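## Task

Remove the foam block from the lowest drawer of the short, slim three-drawer file cabinet and set it in the tote so no part of it sticks out past the tote's walls. At the finish, all drawers in the room must be completely closed, the tote must stand upright, and every cabinet must stay roughly where it started. The robot must not topple or finish leaning, or the task fails. Anything that stays in place only because the robot is holding it does not count.

## Robot and tools

ROBOT. A LeKiwi: a small three-omni-wheel base carrying a single five-joint arm with a gripper. The shoulder sits 0.07 m ahead of the base centre and 0.21 m off the floor, and the hand can reach 0.44 m from the shoulder. Loose objects may occasionally get nudged by something outside your control.

FRAMES. Base frame: origin on the floor at the centre of the wheels, x forward, y left, z up. hand_pose is reported in this frame and marks the spot on the fixed jaw's tip where the moving jaw meets it. With all arm joints at zero, the hand's z axis points forward, its x axis to the robot's right and its y axis down; the moving jaw opens toward the hand's negative y. base_odometry is measured from the base frame at the start of the scene and comes only from wheel rotation, so slipping shows up as travel. Heading is positive to the left, between -3.142 and 3.142.

execute_actions. Arguments: "actions", a list holding one action or none (an empty list just reports state and images), and optional "cameras", a list of names from "cam_front", "cam_wrist", "all" (omitted, null or ["all"] gives every camera; [] gives none; an unknown name rejects the call). An action has "base", "joints" or both; its motions begin together and may finish at different times. No action runs longer than 15 s.
- "base" holds exactly one key, each a relative offset from where the base last measured itself in the most recent state report: "translate_m" drives straight, metres, forward positive, -1 to 1; "sideways_m" slides, metres, left positive, -1 to 1; "rotate_rad" turns in place, radians, left positive, -3.2 to 3.2.
- "joints" is one object for the single arm, giving absolute target angles in radians by name (not offsets). shoulder_pan_rad -1.919 to 1.919, tolerance 0.02, 0 straight ahead, positive swings right. shoulder_lift_rad -1.745 to 1.745, tolerance 0.1, 0 upper arm about vertical, positive tilts it forward. elbow_flex_rad -1.69 to 1.58, tolerance 0.07, 0 forearm horizontal when lift is 0, positive lowers the hand. wrist_flex_rad -1.658 to 1.658, tolerance 0.03, 0 in line with forearm, positive tips jaws downward. wrist_roll_rad -2.743 to 2.841, tolerance 0.02, positive is counter-clockwise seen from the forearm. gripper_rad 0 (closed) to 1.919, tolerance 0.02.
A joint or base left out of an action may still be driving toward an earlier target without the status saying so. Any unknown key or out-of-range number rejects the whole call and nothing moves. If a result reports a stop, the remaining execute_actions, wait and finished_scene calls in that same reply are skipped.

RESULTS. A "pictures" line lists cameras in image order. base_status and joint_status describe how each commanded motion ended: "done" (for the base, wheels turned the full amount, slip included); "off_target" (came to rest short and may keep pushing); "time_out" or "contact_stop" (target dropped, holds position; the robot itself never reports contact_stop). "joint command not followed", usually with a "cause:" line, means a safety check held back the arm targets (a gripper target still runs); joints show "not_followed" and may be retried on later actions. Respond by sending fresh targets for all five arm joints. on_its_own reports motion you did not command. A "Motor temperatures" line lists each arm joint in joint_positions order. Joint readings carry fixed offsets of up to 2 degrees, so hand_pose may be off by about 26 mm.

HIDDEN WEAKENING. If an arm joint or the gripper is blocked for 2 s total while its target lies about 0.3 rad or more beyond its reading, it silently falls to 20% force. Restore it by targeting 0.1 rad from the reading, away from the obstruction; for the gripper that means opening, which releases the object.

GRIPPER. Tip gap is 0.04 m at 0.5, 0.08 m at 1.0 and 0.11 m fully open. Close to a bit less than the object's width rather than to 0. After closing, "off_target" means the jaws met something; "done" means they reached the target and may hold nothing. Once stopped on an object, tighten with a target 0.2 rad below the reading.

SPEEDS. Base about 0.20 m/s and 1.0 rad/s; arm joints 1.3 to 2.2 rad/s.

BALANCE. The robot tips forward easily. At rest it can hold 0.15 kg with hand_pose x = 0.25 m but only 0.03 kg at 0.43 m. With shoulder_lift_rad at 1 or more, only 0.04 kg at 0.25 m and nothing at 0.3 m or beyond. Pulling hard, pressing on the floor or furniture, pushing up under a shelf, or big sweeping arm moves can tip it; carry loads with the hand tucked in.

MOTOR HEAT. Holding loads heats motors, even while idle between calls, and some heat carries into the next scene. A MOTOR HOT line appears from 55 °C. At 70 °C the arm halts, overheated motors go limp until cooled (possibly minutes), an OVER-TEMPERATURE FAULT line appears, and unfinished keys read "limit_stop_at_motor_heat"; resend those targets afterward. The base still completes its command.

OTHER TOOLS. wait: "seconds" 0 to 10, commands nothing new; returns state and images. zoom_image: "camera" ("cam_front" or "cam_wrist") and "region" [x0, y0, x1, y1] in pixels of that camera's latest full image, origin top-left, at most 504 by 504. finished_scene: "scene", the current scene's integer; irreversible, says whether the goal was met, and gives the next task. The result must hold on its own. Replying with no tool call ends all remaining scenes.

CAMERAS. cam_front (644x476, fovy 76.668 deg) is on the base at about (0.113, 0.001, 0.060) looking forward and slightly down. cam_wrist (476x644, fovy 96.818 deg) rides on the hand, so its pose error grows with joint reading errors. Calibrations are approximate.

AVOID. Dropping or slamming things, hard hits or shoves, shifting cabinets, knocking the tote over, leaving any drawer partly open, and letting the robot tilt or fall.

Each tool is called after "Request:" by a JSON object that holds its "method" and its "body".

## Session

Request:
{"method": "execute_actions", "body": {"actions": []}}

Scene clock: 0.00 s.
Motor temperatures (°C, as the motors report them): [29 28 32 26 28]
base_odometry: x=+0.000 y=+0.000 heading=+0.000 (m, m, rad; odometry frame)
base_status: not commanded
joint_positions: shoulder_pan_rad=-0.113 shoulder_lift_rad=-1.496 elbow_flex_rad=-0.244 wrist_flex_rad=+1.495 wrist_roll_rad=-1.540 gripper_rad=+1.920
joint_status: not commanded
hand_pose: x=+0.1140 y=+0.0131 z=+0.4162 quat_wxyz=(+0.787, -0.029, +0.615, +0.051) (m; base frame)
pictures: cam_front, cam_wrist
Images, in order (width x height): cam_front 644x476, cam_wrist 476x644.

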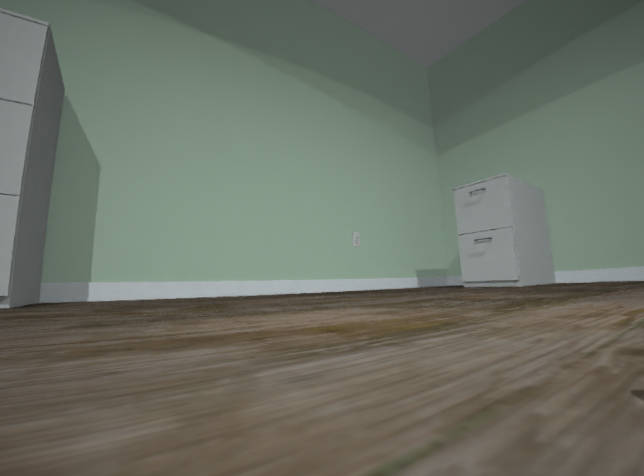

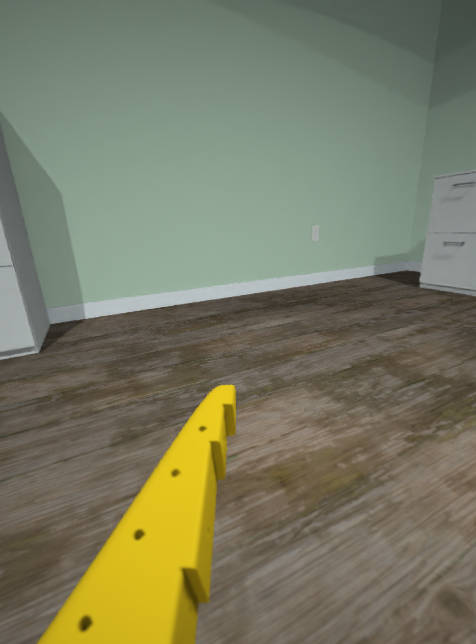

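Request:
{"method": "execute_actions", "body": {"actions": [{"base":{"rotate_rad":1.2}}]}}

Request:
{"method": "execute_actions", "body": {"actions": [{"base":{"rotate_rad":1.4}}]}}

Request:
{"method": "execute_actions", "body": {"actions": [{"base":{"rotate_rad":1.4}}]}}

Request:
{"method": "execute_actions", "body": {"actions": [{"base":{"rotate_rad":1.3}}]}}

Scene clock: 7.50 s.
Motor temperatures (°C, as the motors report them): [29 28 32 26 28]
base_odometry: x=+0.000 y=+0.000 heading=+1.196 (m, m, rad; odometry frame)
base_status: done
joint_positions: shoulder_pan_rad=-0.113 shoulder_lift_rad=-1.496 elbow_flex_rad=-0.244 wrist_flex_rad=+1.495 wrist_roll_rad=-1.540 gripper_rad=+1.920
joint_status: not commanded
hand_pose: x=+0.1140 y=+0.0131 z=+0.4162 quat_wxyz=(+0.787, -0.029, +0.615, +0.051) (m; base frame)
pictures: cam_front, cam_wrist
Images, in order (width x height): cam_front 644x476, cam_wrist 476x644.

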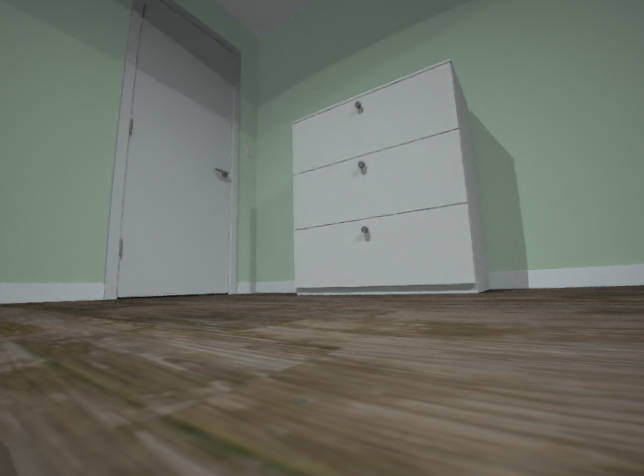

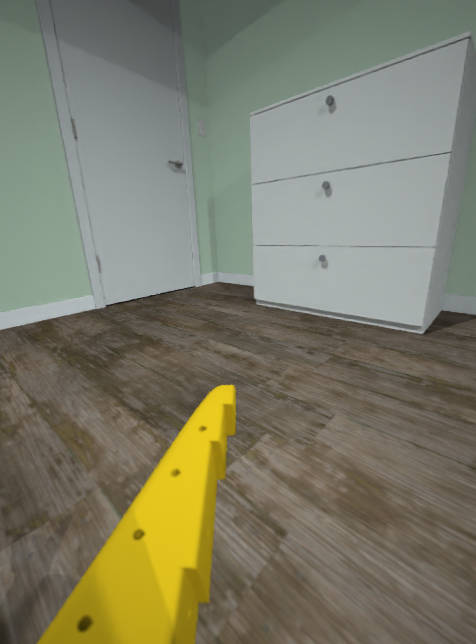

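Scene clock: 9.87 s.
Motor temperatures (°C, as the motors report them): [29 28 32 26 28]
base_odometry: x=+0.000 y=+0.000 heading=+2.593 (m, m, rad; odometry frame)
base_status: done
joint_positions: shoulder_pan_rad=-0.113 shoulder_lift_rad=-1.496 elbow_flex_rad=-0.244 wrist_flex_rad=+1.495 wrist_roll_rad=-1.540 gripper_rad=+1.920
joint_status: not commanded
hand_pose: x=+0.1140 y=+0.0131 z=+0.4162 quat_wxyz=(+0.787, -0.029, +0.615, +0.051) (m; base frame)
pictures: cam_front, cam_wrist
Images, in order (width x height): cam_front 644x476, cam_wrist 476x644.

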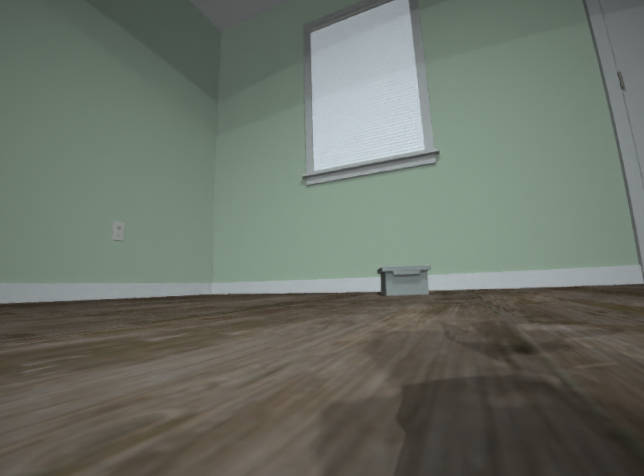

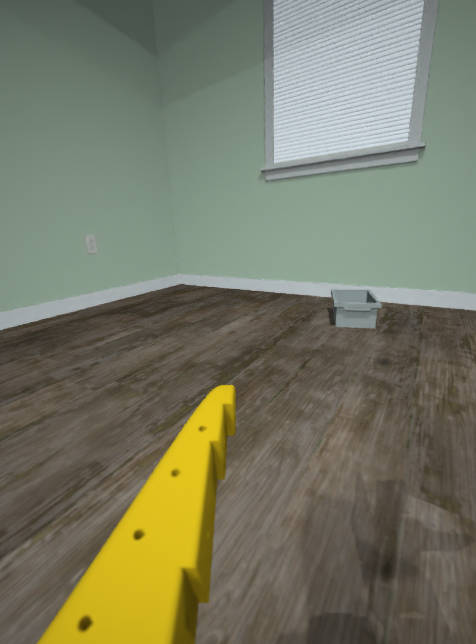

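Scene clock: 12.23 s.
Motor temperatures (°C, as the motors report them): [29 28 32 26 28]
base_odometry: x=+0.000 y=+0.000 heading=-2.295 (m, m, rad; odometry frame)
base_status: done
joint_positions: shoulder_pan_rad=-0.113 shoulder_lift_rad=-1.496 elbow_flex_rad=-0.244 wrist_flex_rad=+1.495 wrist_roll_rad=-1.540 gripper_rad=+1.920
joint_status: not commanded
hand_pose: x=+0.1140 y=+0.0131 z=+0.4162 quat_wxyz=(+0.787, -0.029, +0.615, +0.051) (m; base frame)
pictures: cam_front, cam_wrist
Images, in order (width x height): cam_front 644x476, cam_wrist 476x644.

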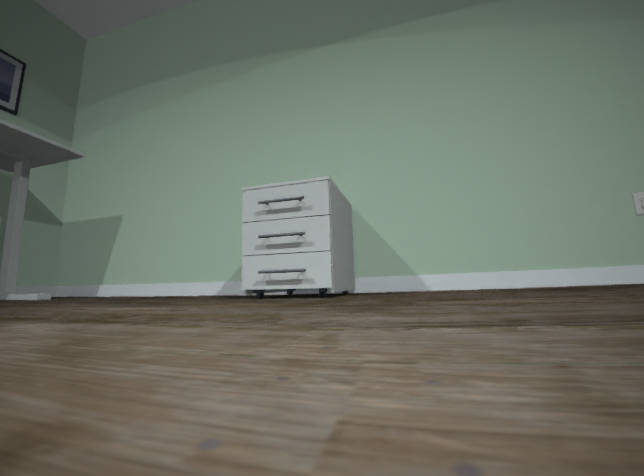

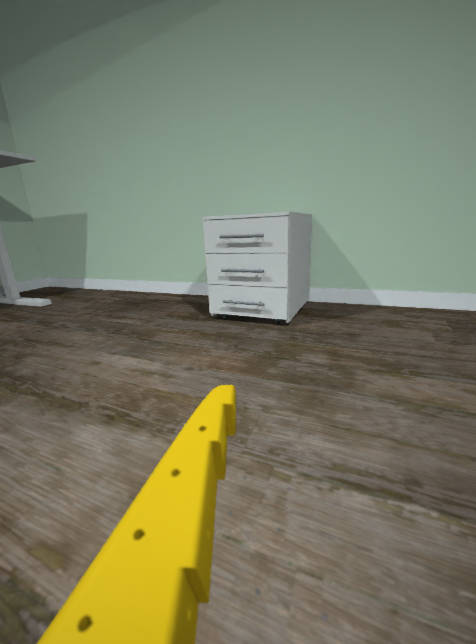

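Scene clock: 14.50 s.
Motor temperatures (°C, as the motors report them): [29 28 32 26 28]
base_odometry: x=+0.000 y=+0.000 heading=-0.998 (m, m, rad; odometry frame)
base_status: done
joint_positions: shoulder_pan_rad=-0.113 shoulder_lift_rad=-1.496 elbow_flex_rad=-0.244 wrist_flex_rad=+1.495 wrist_roll_rad=-1.540 gripper_rad=+1.920
joint_status: not commanded
hand_pose: x=+0.1140 y=+0.0131 z=+0.4162 quat_wxyz=(+0.787, -0.029, +0.615, +0.051) (m; base frame)
pictures: cam_front, cam_wrist
Images, in order (width x height): cam_front 644x476, cam_wrist 476x644.

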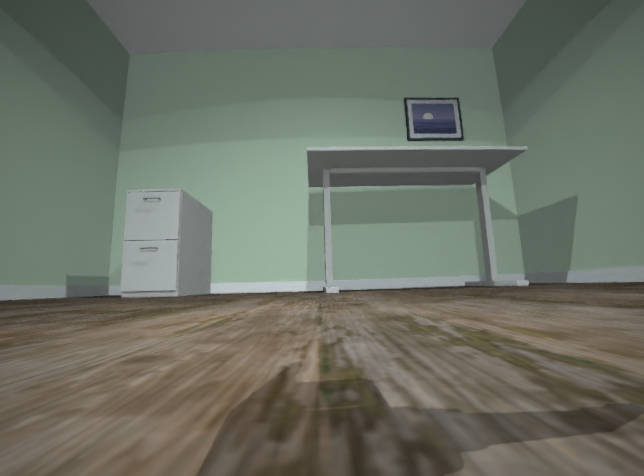

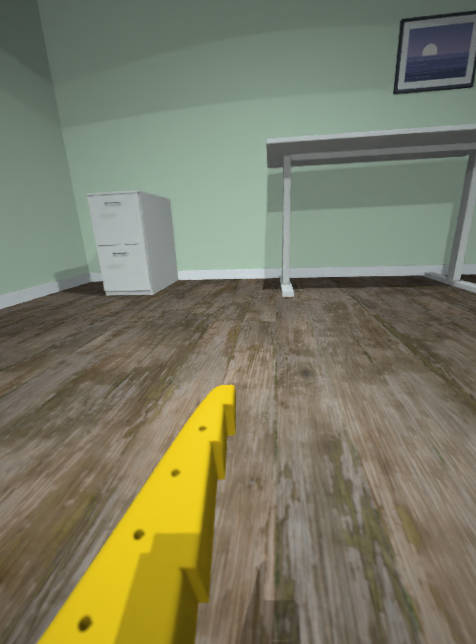

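Request:
{"method": "execute_actions", "body": {"actions": [{"base":{"rotate_rad":-1.55}}], "cameras": []}}

Request:
{"method": "execute_actions", "body": {"actions": [{"base":{"sideways_m":0.47}}], "cameras": []}}

Request:
{"method": "execute_actions", "body": {"actions": [{"base":{"translate_m":0.55}}]}}

Scene clock: 34.17 s.
Motor temperatures (°C, as the motors report them): [29 28 32 26 28]
base_odometry: x=+0.000 y=+0.000 heading=-2.545 (m, m, rad; odometry frame)
base_status: done
joint_positions: shoulder_pan_rad=-0.113 shoulder_lift_rad=-1.496 elbow_flex_rad=-0.244 wrist_flex_rad=+1.495 wrist_roll_rad=-1.540 gripper_rad=+1.920
joint_status: not commanded
hand_pose: x=+0.1140 y=+0.0131 z=+0.4162 quat_wxyz=(+0.787, -0.029, +0.615, +0.051) (m; base frame)
pictures: none
No camera images: the call's "cameras" was empty. Leave "cameras" out to get every camera's image.

Scene clock: 37.50 s.
Motor temperatures (°C, as the motors report them): [29 28 32 26 28]
base_odometry: x=+0.263 y=-0.389 heading=-2.546 (m, m, rad; odometry frame)
base_status: done
joint_positions: shoulder_pan_rad=-0.113 shoulder_lift_rad=-1.496 elbow_flex_rad=-0.244 wrist_flex_rad=+1.495 wrist_roll_rad=-1.540 gripper_rad=+1.920
joint_status: not commanded
hand_pose: x=+0.1140 y=+0.0131 z=+0.4162 quat_wxyz=(+0.787, -0.029, +0.615, +0.051) (m; base frame)
pictures: none
No camera images: the call's "cameras" was empty. Leave "cameras" out to get every camera's image.

Scene clock: 41.23 s.
Motor temperatures (°C, as the motors report them): [29 28 32 26 28]
base_odometry: x=-0.192 y=-0.697 heading=-2.546 (m, m, rad; odometry frame)
base_status: done
joint_positions: shoulder_pan_rad=-0.113 shoulder_lift_rad=-1.496 elbow_flex_rad=-0.244 wrist_flex_rad=+1.495 wrist_roll_rad=-1.540 gripper_rad=+1.920
joint_status: not commanded
hand_pose: x=+0.1140 y=+0.0131 z=+0.4162 quat_wxyz=(+0.787, -0.029, +0.615, +0.051) (m; base frame)
pictures: cam_front, cam_wrist
Images, in order (width x height): cam_front 644x476, cam_wrist 476x644.

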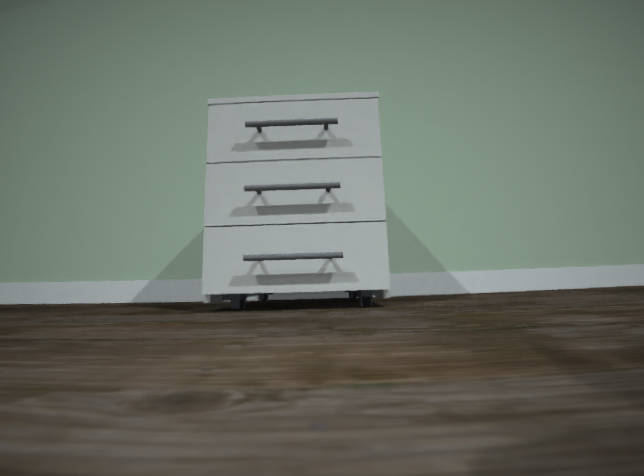

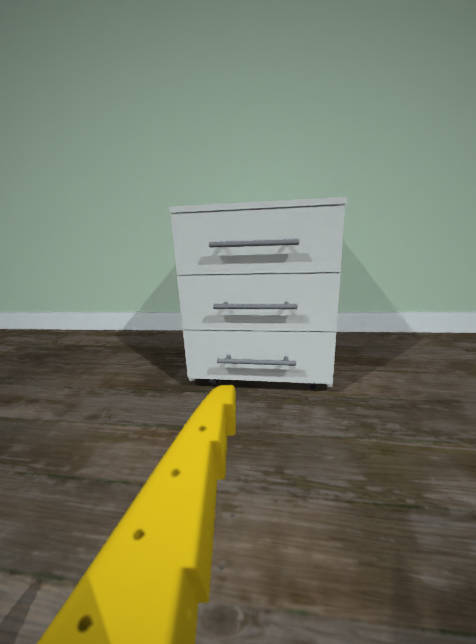

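Request:
{"method": "execute_actions", "body": {"actions": [{"base":{"sideways_m":0.055},"joints":{"shoulder_pan_rad":0,"shoulder_lift_rad":0.4,"elbow_flex_rad":1.1,"wrist_flex_rad":-1.0,"wrist_roll_rad":0,"gripper_rad":0.7}}]}}

Scene clock: 64.83 s.
Motor temperatures (°C, as the motors report them): [29 28 32 26 28]
base_odometry: x=-0.161 y=-0.742 heading=-2.548 (m, m, rad; odometry frame)
base_status: done
joint_positions: shoulder_pan_rad=-0.009 shoulder_lift_rad=+0.403 elbow_flex_rad=+1.098 wrist_flex_rad=-0.984 wrist_roll_rad=-0.007 gripper_rad=+0.707
joint_status: all done
hand_pose: x=+0.3175 y=+0.0022 z=+0.0810 quat_wxyz=(+0.367, -0.597, +0.626, -0.344) (m; base frame)
pictures: cam_front, cam_wrist
camera_calibration (this result's frames):
cam_wrist: T_world_to_cam=[[0.50726, -0.101931, 0.855744, -0.230818], [-0.529853, -0.820015, 0.216406, 0.170861], [0.679664, -0.563192, -0.469969, -0.103812], [0, 0, 0, 1]] pos_world=[0.278173, 0.0581145, 0.111757]
Images, in order (width x height): cam_front 644x476, cam_wrist 476x644.

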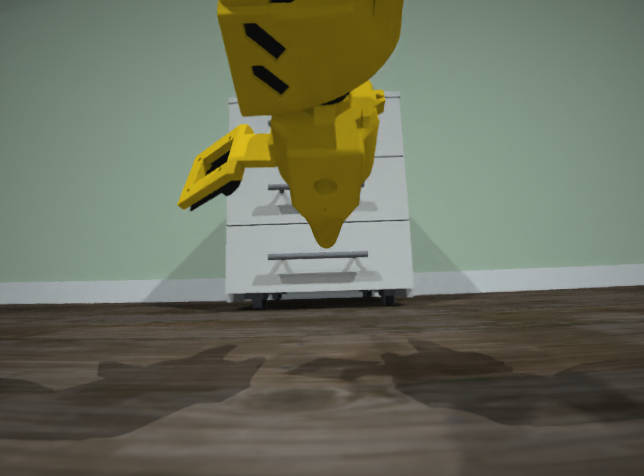

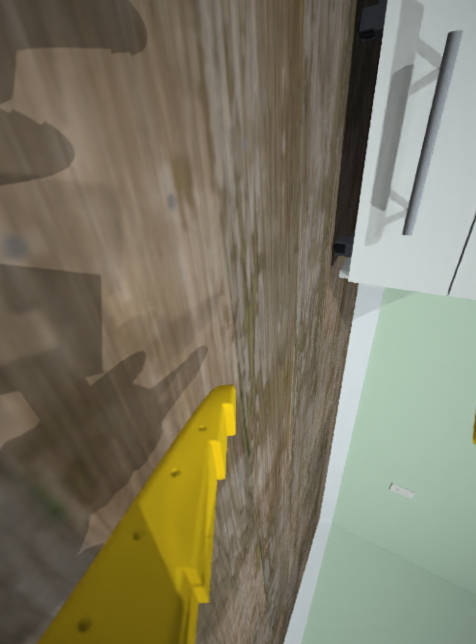

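Request:
{"method": "execute_actions", "body": {"actions": [{"base":{"translate_m":0.25}}]}}

Scene clock: 70.80 s.
Motor temperatures (°C, as the motors report them): [29 28 32 26 28]
base_odometry: x=-0.368 y=-0.881 heading=-2.548 (m, m, rad; odometry frame)
base_status: done
joint_positions: shoulder_pan_rad=-0.009 shoulder_lift_rad=+0.403 elbow_flex_rad=+1.098 wrist_flex_rad=-0.986 wrist_roll_rad=-0.007 gripper_rad=+0.707
joint_status: not commanded
hand_pose: x=+0.3176 y=+0.0022 z=+0.0812 quat_wxyz=(+0.367, -0.596, +0.625, -0.344) (m; base frame)
pictures: cam_front, cam_wrist
camera_calibration (this result's frames):
cam_wrist: T_world_to_cam=[[0.505947, -0.101942, 0.856519, -0.230709], [-0.530184, -0.820018, 0.215582, 0.171059], [0.680384, -0.563186, -0.468934, -0.104116], [0, 0, 0, 1]] pos_world=[0.278258, 0.0581153, 0.111905]
Images, in order (width x height): cam_front 644x476, cam_wrist 476x644.

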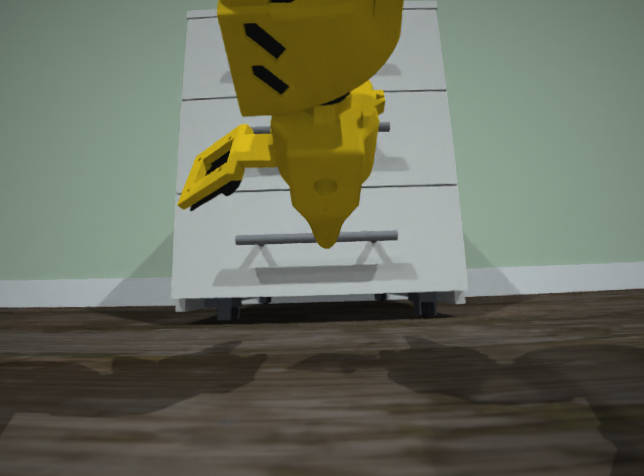

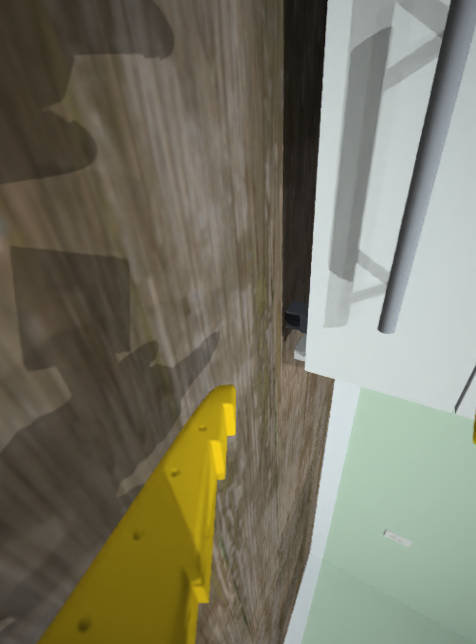

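Request:
{"method": "execute_actions", "body": {"actions": [{"base":{"translate_m":0.13},"joints":{"wrist_flex_rad":-1.12}}]}}

Scene clock: 80.53 s.
Motor temperatures (°C, as the motors report them): [29 28 32 26 28]
base_odometry: x=-0.476 y=-0.954 heading=-2.548 (m, m, rad; odometry frame)
base_status: done
joint_positions: shoulder_pan_rad=-0.009 shoulder_lift_rad=+0.403 elbow_flex_rad=+1.098 wrist_flex_rad=-1.104 wrist_roll_rad=-0.007 gripper_rad=+0.707
joint_status: all done
hand_pose: x=+0.3268 y=+0.0023 z=+0.0978 quat_wxyz=(+0.404, -0.575, +0.603, -0.379) (m; base frame)
pictures: cam_front, cam_wrist
camera_calibration (this result's frames):
cam_wrist: T_world_to_cam=[[0.401498, -0.10285, 0.910067, -0.220669], [-0.551844, -0.820206, 0.150765, 0.185839], [0.730936, -0.562747, -0.386068, -0.12717], [0, 0, 0, 1]] pos_world=[0.284105, 0.058166, 0.12371]
Images, in order (width x height): cam_front 644x476, cam_wrist 476x644.

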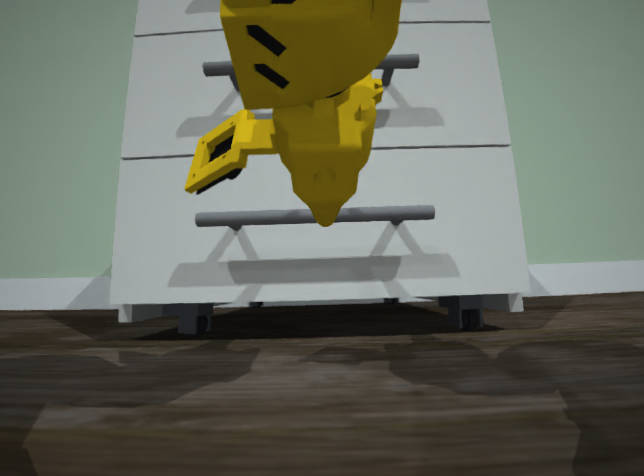

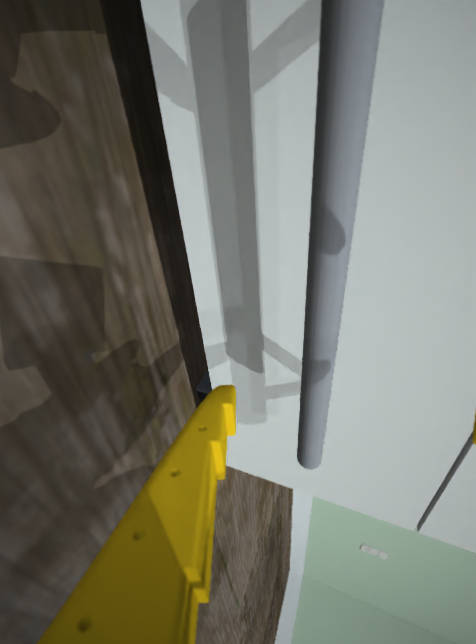

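Request:
{"method": "execute_actions", "body": {"actions": [{"base":{"translate_m":0.06}}]}}

Scene clock: 86.30 s.
Motor temperatures (°C, as the motors report them): [29 28 32 26 28]
base_odometry: x=-0.525 y=-0.987 heading=-2.548 (m, m, rad; odometry frame)
base_status: done
joint_positions: shoulder_pan_rad=-0.009 shoulder_lift_rad=+0.403 elbow_flex_rad=+1.098 wrist_flex_rad=-1.104 wrist_roll_rad=-0.007 gripper_rad=+0.707
joint_status: not commanded
hand_pose: x=+0.3268 y=+0.0023 z=+0.0978 quat_wxyz=(+0.404, -0.575, +0.603, -0.379) (m; base frame)
pictures: cam_front, cam_wrist
camera_calibration (this result's frames):
cam_wrist: T_world_to_cam=[[0.401498, -0.10285, 0.910067, -0.220669], [-0.551844, -0.820206, 0.150765, 0.185839], [0.730936, -0.562747, -0.386068, -0.12717], [0, 0, 0, 1]] pos_world=[0.284105, 0.058166, 0.12371]
Images, in order (width x height): cam_front 644x476, cam_wrist 476x644.

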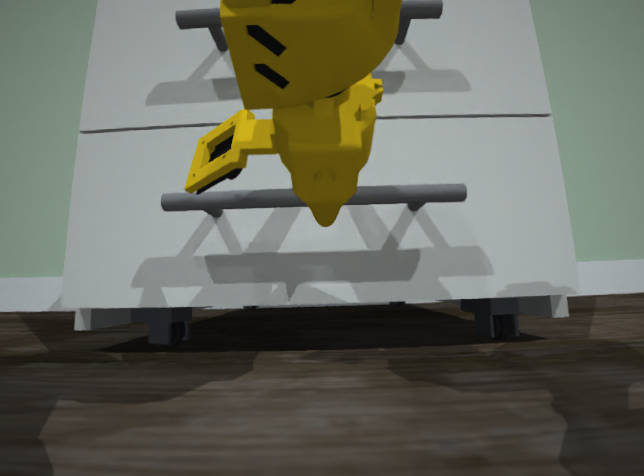

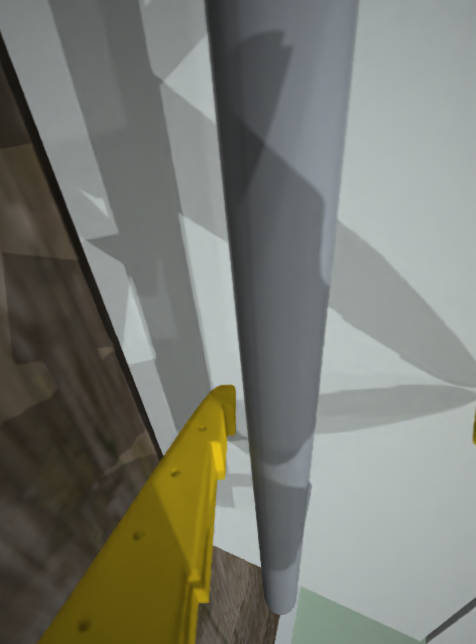

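Request:
{"method": "execute_actions", "body": {"actions": [{"base":{"translate_m":0.012}}], "cameras": ["cam_wrist"]}}

Request:
{"method": "execute_actions", "body": {"actions": [{"joints":{"gripper_rad":0.12}}]}}

Scene clock: 90.20 s.
Motor temperatures (°C, as the motors report them): [29 28 32 26 28]
base_odometry: x=-0.534 y=-0.993 heading=-2.548 (m, m, rad; odometry frame)
base_status: done
joint_positions: shoulder_pan_rad=-0.009 shoulder_lift_rad=+0.405 elbow_flex_rad=+1.115 wrist_flex_rad=-1.116 wrist_roll_rad=-0.006 gripper_rad=+0.707
joint_status: not commanded
hand_pose: x=+0.3240 y=+0.0023 z=+0.0966 quat_wxyz=(+0.402, -0.576, +0.603, -0.377) (m; base frame)
pictures: cam_wrist
camera_calibration (this result's frames):
cam_wrist: T_world_to_cam=[[0.407125, -0.101276, 0.90774, -0.220038], [-0.550416, -0.820311, 0.155342, 0.183569], [0.728897, -0.562879, -0.389713, -0.124639], [0, 0, 0, 1]] pos_world=[0.281471, 0.0581425, 0.122648]
Images, in order (width x height): cam_wrist 476x644.

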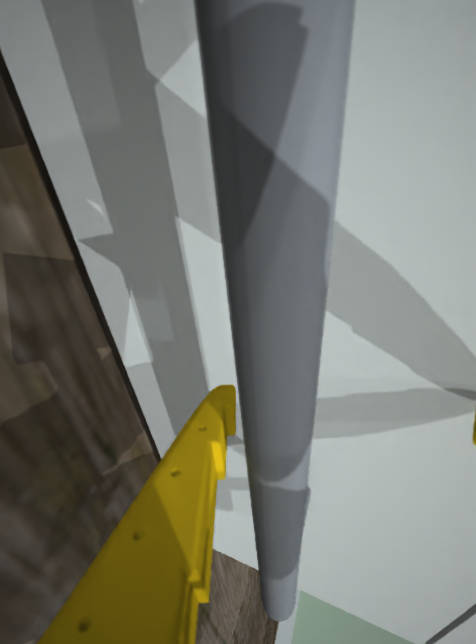

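Scene clock: 91.13 s.
Motor temperatures (°C, as the motors report them): [29 28 32 26 28]
base_odometry: x=-0.534 y=-0.993 heading=-2.548 (m, m, rad; odometry frame)
base_status: not commanded
joint_positions: shoulder_pan_rad=-0.009 shoulder_lift_rad=+0.405 elbow_flex_rad=+1.112 wrist_flex_rad=-1.119 wrist_roll_rad=-0.006 gripper_rad=+0.130
joint_status: all done
hand_pose: x=+0.3249 y=+0.0023 z=+0.0975 quat_wxyz=(+0.404, -0.575, +0.602, -0.379) (m; base frame)
pictures: cam_front, cam_wrist
camera_calibration (this result's frames):
cam_wrist: T_world_to_cam=[[0.401547, -0.101324, 0.910216, -0.219649], [-0.551359, -0.820319, 0.151919, 0.184534], [0.731275, -0.562858, -0.385263, -0.126093], [0, 0, 0, 1]] pos_world=[0.282153, 0.0581484, 0.123315]
Images, in order (width x height): cam_front 644x476, cam_wrist 476x644.

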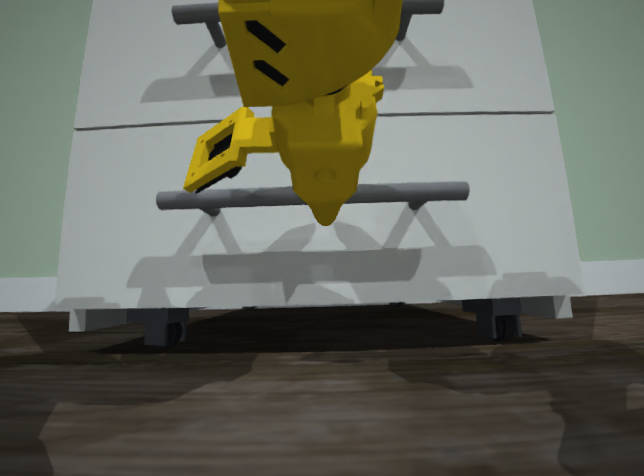

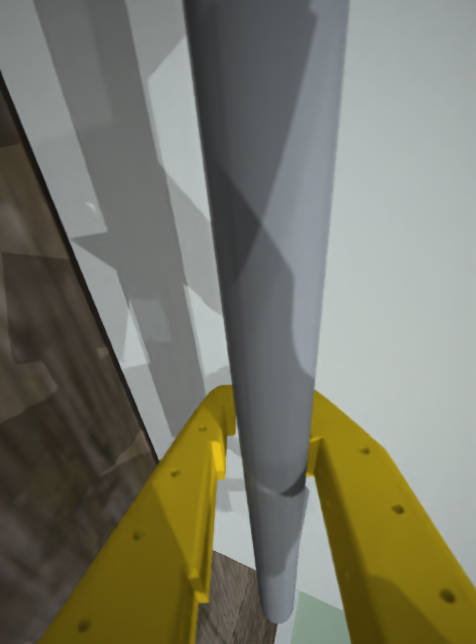

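Request:
{"method": "execute_actions", "body": {"actions": [{"joints":{"gripper_rad":0}}], "cameras": []}}

Request:
{"method": "execute_actions", "body": {"actions": [{"base":{"translate_m":-0.08}}]}}

Scene clock: 95.43 s.
Motor temperatures (°C, as the motors report them): [29 28 32 26 28]
base_odometry: x=-0.534 y=-0.993 heading=-2.548 (m, m, rad; odometry frame)
base_status: not commanded
joint_positions: shoulder_pan_rad=-0.009 shoulder_lift_rad=+0.403 elbow_flex_rad=+1.100 wrist_flex_rad=-1.121 wrist_roll_rad=-0.001 gripper_rad=+0.062
joint_status: gripper_rad off_target (ended at +0.062, target +0.000)
hand_pose: x=+0.3276 y=+0.0023 z=+0.1000 quat_wxyz=(+0.407, -0.574, +0.598, -0.384) (m; base frame)
pictures: none
No camera images: the call's "cameras" was empty. Leave "cameras" out to get every camera's image.

Scene clock: 96.80 s.
Motor temperatures (°C, as the motors report them): [29 28 32 26 28]
base_odometry: x=-0.468 y=-0.949 heading=-2.547 (m, m, rad; odometry frame)
base_status: done
joint_positions: shoulder_pan_rad=-0.009 shoulder_lift_rad=+0.403 elbow_flex_rad=+1.097 wrist_flex_rad=-1.121 wrist_roll_rad=-0.001 gripper_rad=+0.059
joint_status: not commanded
hand_pose: x=+0.3283 y=+0.0023 z=+0.1005 quat_wxyz=(+0.408, -0.573, +0.597, -0.385) (m; base frame)
pictures: cam_front, cam_wrist
camera_calibration (this result's frames):
cam_wrist: T_world_to_cam=[[0.384861, -0.0968917, 0.917875, -0.219054], [-0.552669, -0.820672, 0.145101, 0.187049], [0.739215, -0.563124, -0.369394, -0.131607], [0, 0, 0, 1]] pos_world=[0.284967, 0.0581702, 0.125309]
Images, in order (width x height): cam_front 644x476, cam_wrist 476x644.

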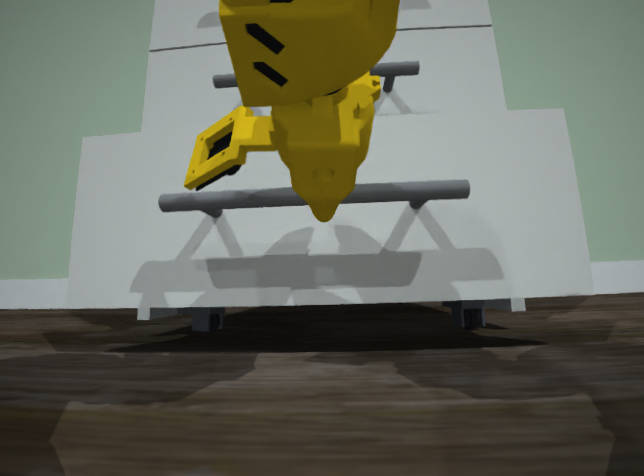

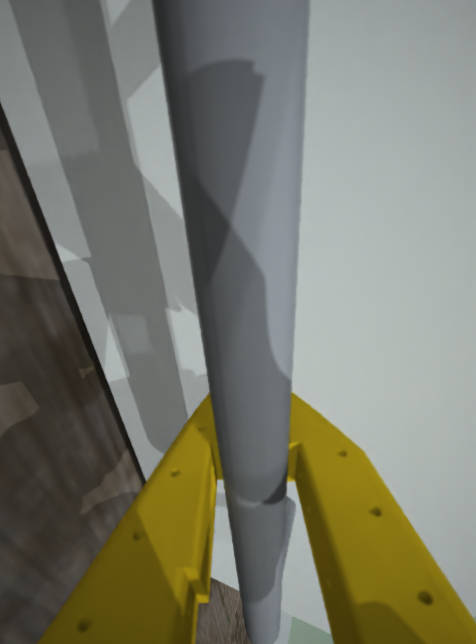

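Working.

Request:
{"method": "execute_actions", "body": {"actions": [{"base":{"translate_m":-0.17}}]}}

Request:
{"method": "execute_actions", "body": {"actions": [{"joints":{"gripper_rad":0.7}}], "cameras": []}}

Request:
{"method": "execute_actions", "body": {"actions": [{"base":{"translate_m":-0.05}}], "cameras": []}}

Request:
{"method": "execute_actions", "body": {"actions": [{"joints":{"shoulder_lift_rad":-0.3,"elbow_flex_rad":-0.3,"wrist_flex_rad":1.2,"wrist_roll_rad":-1.54,"gripper_rad":1.5}}]}}

Scene clock: 105.50 s.
Motor temperatures (°C, as the motors report them): [29 28 32 27 28]
base_odometry: x=-0.328 y=-0.854 heading=-2.544 (m, m, rad; odometry frame)
base_status: done
joint_positions: shoulder_pan_rad=-0.016 shoulder_lift_rad=+0.403 elbow_flex_rad=+1.094 wrist_flex_rad=-1.121 wrist_roll_rad=-0.001 gripper_rad=+0.059
joint_status: not commanded
hand_pose: x=+0.3289 y=+0.0043 z=+0.1010 quat_wxyz=(+0.411, -0.575, +0.594, -0.384) (m; base frame)
pictures: cam_front, cam_wrist
camera_calibration (this result's frames):
cam_wrist: T_world_to_cam=[[0.382775, -0.0939832, 0.919049, -0.218986], [-0.5468, -0.824894, 0.143383, 0.187218], [0.744642, -0.557419, -0.367139, -0.132763], [0, 0, 0, 1]] pos_world=[0.285054, 0.0598491, 0.125672]
Images, in order (width x height): cam_front 644x476, cam_wrist 476x644.

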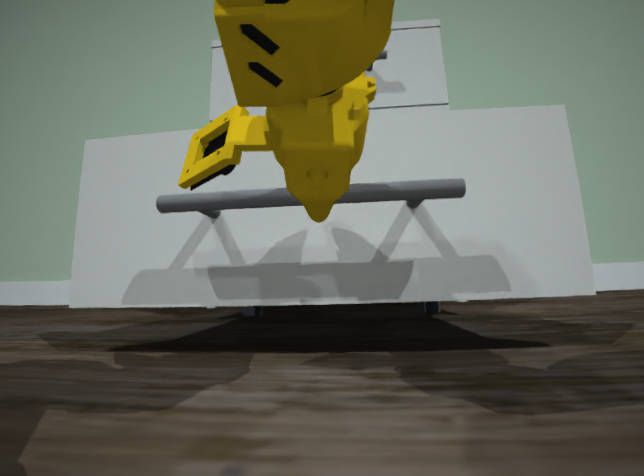

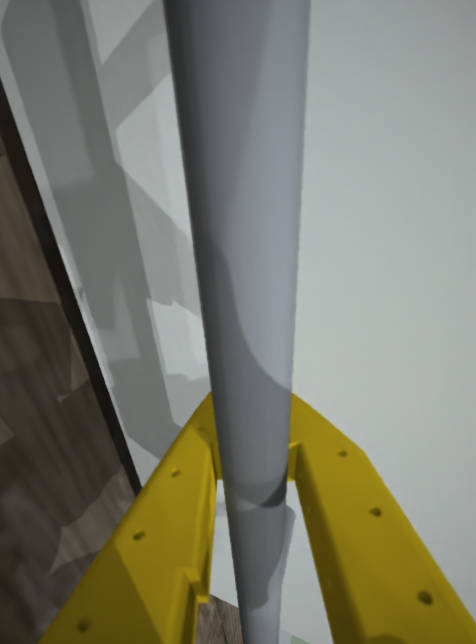

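Scene clock: 106.40 s.
Motor temperatures (°C, as the motors report them): [29 28 32 27 28]
base_odometry: x=-0.328 y=-0.854 heading=-2.545 (m, m, rad; odometry frame)
base_status: not commanded
joint_positions: shoulder_pan_rad=-0.009 shoulder_lift_rad=+0.414 elbow_flex_rad=+1.106 wrist_flex_rad=-1.119 wrist_roll_rad=-0.001 gripper_rad=+0.690
joint_status: all done
hand_pose: x=+0.3251 y=+0.0022 z=+0.0964 quat_wxyz=(+0.402, -0.577, +0.601, -0.379) (m; base frame)
pictures: none
No camera images: the call's "cameras" was empty. Leave "cameras" out to get every camera's image.

Scene clock: 107.53 s.
Motor temperatures (°C, as the motors report them): [29 28 32 27 28]
base_odometry: x=-0.287 y=-0.826 heading=-2.545 (m, m, rad; odometry frame)
base_status: done
joint_positions: shoulder_pan_rad=-0.009 shoulder_lift_rad=+0.414 elbow_flex_rad=+1.106 wrist_flex_rad=-1.119 wrist_roll_rad=-0.001 gripper_rad=+0.693
joint_status: not commanded
hand_pose: x=+0.3251 y=+0.0022 z=+0.0964 quat_wxyz=(+0.402, -0.577, +0.601, -0.379) (m; base frame)
pictures: none
No camera images: the call's "cameras" was empty. Leave "cameras" out to get every camera's image.

Scene clock: 109.70 s.
Motor temperatures (°C, as the motors report them): [29 28 32 27 28]
base_odometry: x=-0.287 y=-0.826 heading=-2.545 (m, m, rad; odometry frame)
base_status: not commanded
joint_positions: shoulder_pan_rad=-0.009 shoulder_lift_rad=-0.266 elbow_flex_rad=-0.261 wrist_flex_rad=+1.199 wrist_roll_rad=-1.534 gripper_rad=+1.493
joint_status: all done
hand_pose: x=+0.3343 y=+0.0100 z=+0.2971 quat_wxyz=(+0.434, +0.001, +0.901, +0.004) (m; base frame)
pictures: cam_front, cam_wrist
camera_calibration (this result's frames):
cam_wrist: T_world_to_cam=[[-0.0165979, -0.998111, -0.0591473, 0.0324827], [-0.958591, 0.0327053, -0.282903, 0.422561], [0.284303, 0.0520025, -0.957323, 0.261504], [0, 0, 0, 1]] pos_world=[0.331256, 0.00500251, 0.371809]
Images, in order (width x height): cam_front 644x476, cam_wrist 476x644.

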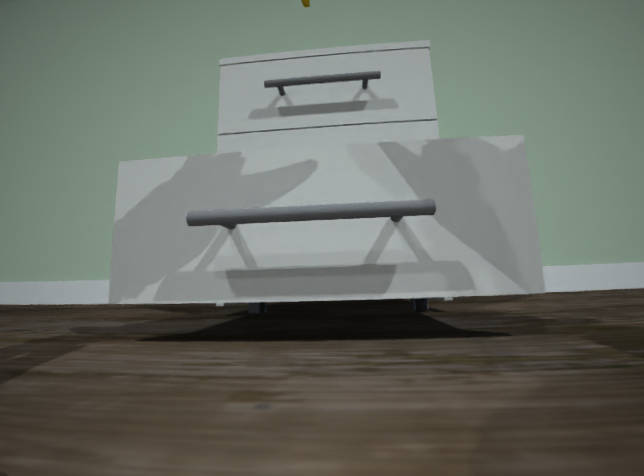

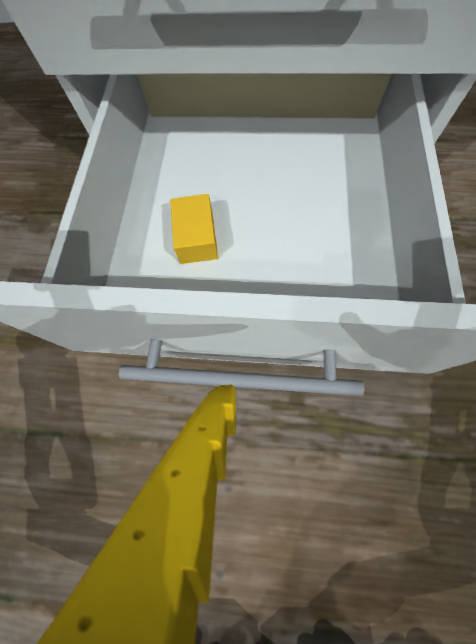

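Request:
{"method": "execute_actions", "body": {"actions": [{"base":{"sideways_m":0.085},"joints":{"gripper_rad":1.0}}], "cameras": []}}

Request:
{"method": "execute_actions", "body": {"actions": [{"base":{"translate_m":0.2},"joints":{"wrist_flex_rad":1.55,"shoulder_lift_rad":-0.1}}]}}

Scene clock: 132.50 s.
Motor temperatures (°C, as the motors report them): [29 28 32 27 28]
base_odometry: x=-0.240 y=-0.896 heading=-2.547 (m, m, rad; odometry frame)
base_status: done
joint_positions: shoulder_pan_rad=-0.007 shoulder_lift_rad=-0.266 elbow_flex_rad=-0.261 wrist_flex_rad=+1.199 wrist_roll_rad=-1.534 gripper_rad=+1.007
joint_status: all done
hand_pose: x=+0.3343 y=+0.0096 z=+0.2971 quat_wxyz=(+0.434, +0.002, +0.901, +0.004) (m; base frame)
pictures: none
No camera images: the call's "cameras" was empty. Leave "cameras" out to get every camera's image.

Scene clock: 134.47 s.
Motor temperatures (°C, as the motors report them): [29 28 32 27 28]
base_odometry: x=-0.405 y=-1.008 heading=-2.547 (m, m, rad; odometry frame)
base_status: done
joint_positions: shoulder_pan_rad=-0.007 shoulder_lift_rad=-0.094 elbow_flex_rad=-0.265 wrist_flex_rad=+1.545 wrist_roll_rad=-1.534 gripper_rad=+1.007
joint_status: all done
hand_pose: x=+0.2992 y=+0.0094 z=+0.2271 quat_wxyz=(+0.191, +0.002, +0.982, +0.002) (m; base frame)
pictures: cam_front, cam_wrist
camera_calibration (this result's frames):
cam_wrist: T_world_to_cam=[[-0.0439395, -0.998269, -0.0390879, 0.0307265], [-0.973835, 0.0340663, 0.224687, 0.258436], [-0.222966, 0.0479378, -0.973647, 0.360002], [0, 0, 0, 1]] pos_world=[0.333292, 0.00461165, 0.293649]
Images, in order (width x height): cam_front 644x476, cam_wrist 476x644.

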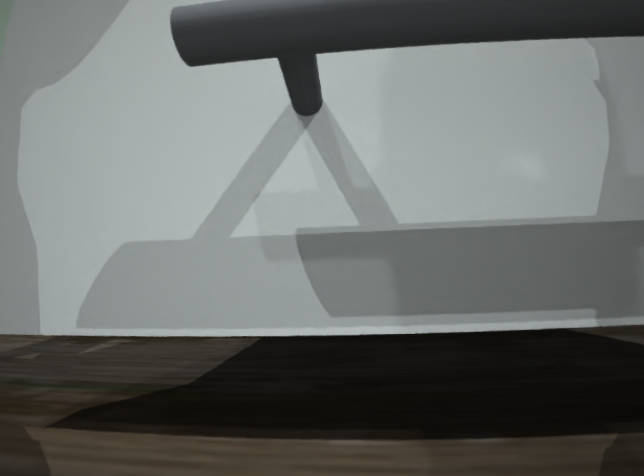

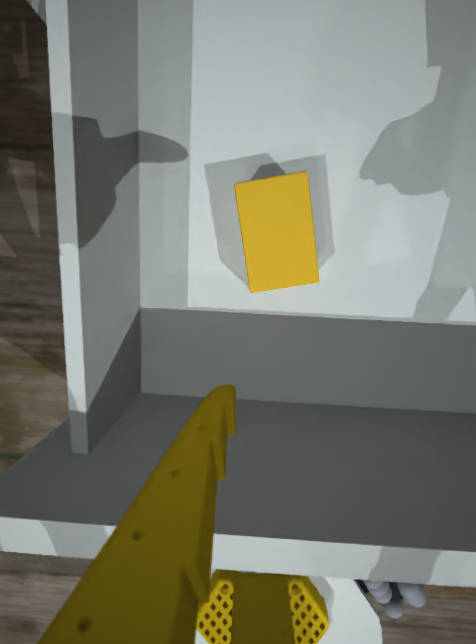

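Request:
{"method": "execute_actions", "body": {"actions": [{"base":{"sideways_m":0.012}}], "cameras": []}}

Request:
{"method": "execute_actions", "body": {"actions": [{"base":{"translate_m":0.03},"joints":{"wrist_flex_rad":0.95,"shoulder_lift_rad":0.065,"elbow_flex_rad":0.18}}]}}

Scene clock: 149.27 s.
Motor temperatures (°C, as the motors report them): [29 28 32 27 28]
base_odometry: x=-0.398 y=-1.017 heading=-2.549 (m, m, rad; odometry frame)
base_status: done
joint_positions: shoulder_pan_rad=-0.007 shoulder_lift_rad=-0.094 elbow_flex_rad=-0.265 wrist_flex_rad=+1.545 wrist_roll_rad=-1.534 gripper_rad=+1.007
joint_status: not commanded
hand_pose: x=+0.2992 y=+0.0094 z=+0.2271 quat_wxyz=(+0.191, +0.002, +0.982, +0.002) (m; base frame)
pictures: none
No camera images: the call's "cameras" was empty. Leave "cameras" out to get every camera's image.

Scene clock: 150.33 s.
Motor temperatures (°C, as the motors report them): [29 28 32 27 28]
base_odometry: x=-0.423 y=-1.034 heading=-2.549 (m, m, rad; odometry frame)
base_status: done
joint_positions: shoulder_pan_rad=-0.007 shoulder_lift_rad=+0.075 elbow_flex_rad=+0.183 wrist_flex_rad=+0.961 wrist_roll_rad=-1.534 gripper_rad=+1.007
joint_status: all done
hand_pose: x=+0.3208 y=+0.0095 z=+0.1391 quat_wxyz=(+0.175, +0.002, +0.984, +0.002) (m; base frame)
pictures: cam_front, cam_wrist
camera_calibration (this result's frames):
cam_wrist: T_world_to_cam=[[-0.0451719, -0.998278, -0.0374225, 0.0285496], [-0.966094, 0.0341217, 0.255927, 0.292333], [-0.254209, 0.0477143, -0.965972, 0.288064], [0, 0, 0, 1]] pos_world=[0.356939, 0.00478078, 0.204515]
Images, in order (width x height): cam_front 644x476, cam_wrist 476x644.

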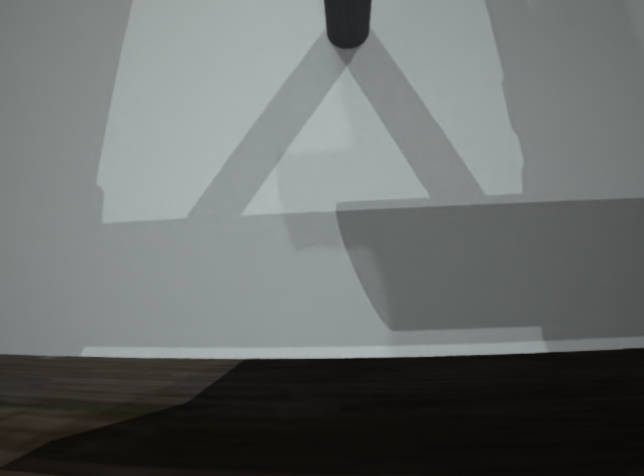

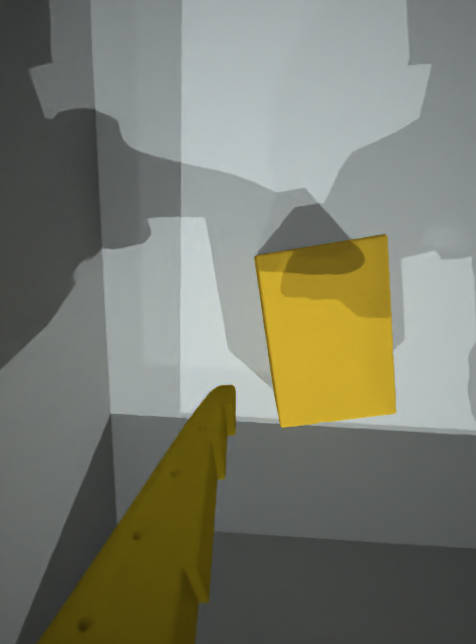

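Request:
{"method": "execute_actions", "body": {"actions": [{"joints":{"wrist_flex_rad":0.42,"shoulder_lift_rad":0.41,"elbow_flex_rad":0.37,"wrist_roll_rad":-1.44,"gripper_rad":1.15}}], "cameras": ["cam_wrist"]}}

Request:
{"method": "execute_actions", "body": {"actions": [{"joints":{"gripper_rad":0.55}}], "cameras": ["cam_wrist"]}}

Scene clock: 163.47 s.
Motor temperatures (°C, as the motors report them): [29 28 32 27 28]
base_odometry: x=-0.423 y=-1.034 heading=-2.549 (m, m, rad; odometry frame)
base_status: not commanded
joint_positions: shoulder_pan_rad=-0.007 shoulder_lift_rad=+0.395 elbow_flex_rad=+0.365 wrist_flex_rad=+0.422 wrist_roll_rad=-1.448 gripper_rad=+1.143
joint_status: all done
hand_pose: x=+0.3278 y=+0.0095 z=+0.0639 quat_wxyz=(+0.193, -0.040, +0.980, -0.006) (m; base frame)
pictures: cam_wrist
camera_calibration (this result's frames):
cam_wrist: T_world_to_cam=[[0.0356607, -0.999341, -0.00677295, -0.00238213], [-0.974484, -0.036275, 0.221508, 0.324018], [-0.221608, -0.00129901, -0.975135, 0.207596], [0, 0, 0, 1]] pos_world=[0.361841, 0.00964286, 0.130646]
Images, in order (width x height): cam_wrist 476x644.

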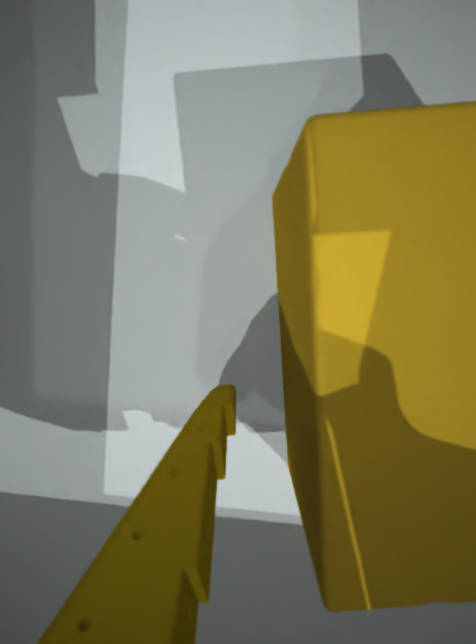

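Scene clock: 164.30 s.
Motor temperatures (°C, as the motors report them): [29 28 32 27 28]
base_odometry: x=-0.423 y=-1.034 heading=-2.549 (m, m, rad; odometry frame)
base_status: not commanded
joint_positions: shoulder_pan_rad=+0.005 shoulder_lift_rad=+0.394 elbow_flex_rad=+0.364 wrist_flex_rad=+0.419 wrist_roll_rad=-1.442 gripper_rad=+0.670
joint_status: gripper_rad off_target (ended at +0.670, target +0.550)
hand_pose: x=+0.3289 y=+0.0063 z=+0.0646 quat_wxyz=(+0.196, -0.037, +0.980, -0.008) (m; base frame)
pictures: cam_wrist
camera_calibration (this result's frames):
cam_wrist: T_world_to_cam=[[0.0290992, -0.999568, -0.0042434, -0.00362946], [-0.976042, -0.0293296, 0.215598, 0.32565], [-0.215629, -0.002132, -0.976473, 0.206711], [0, 0, 0, 1]] pos_world=[0.362526, 0.006364, 0.131623]
Images, in order (width x height): cam_wrist 476x644.

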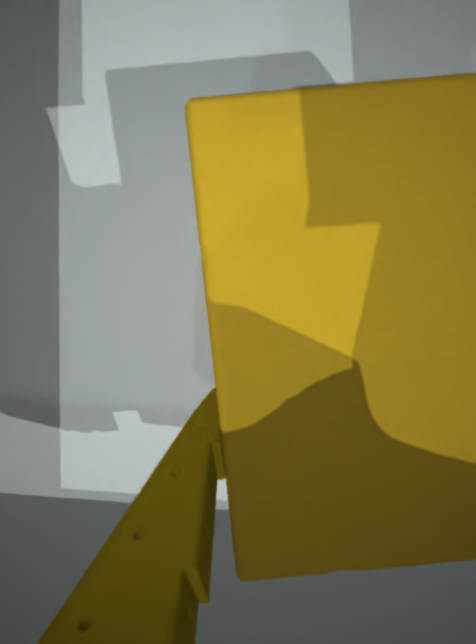

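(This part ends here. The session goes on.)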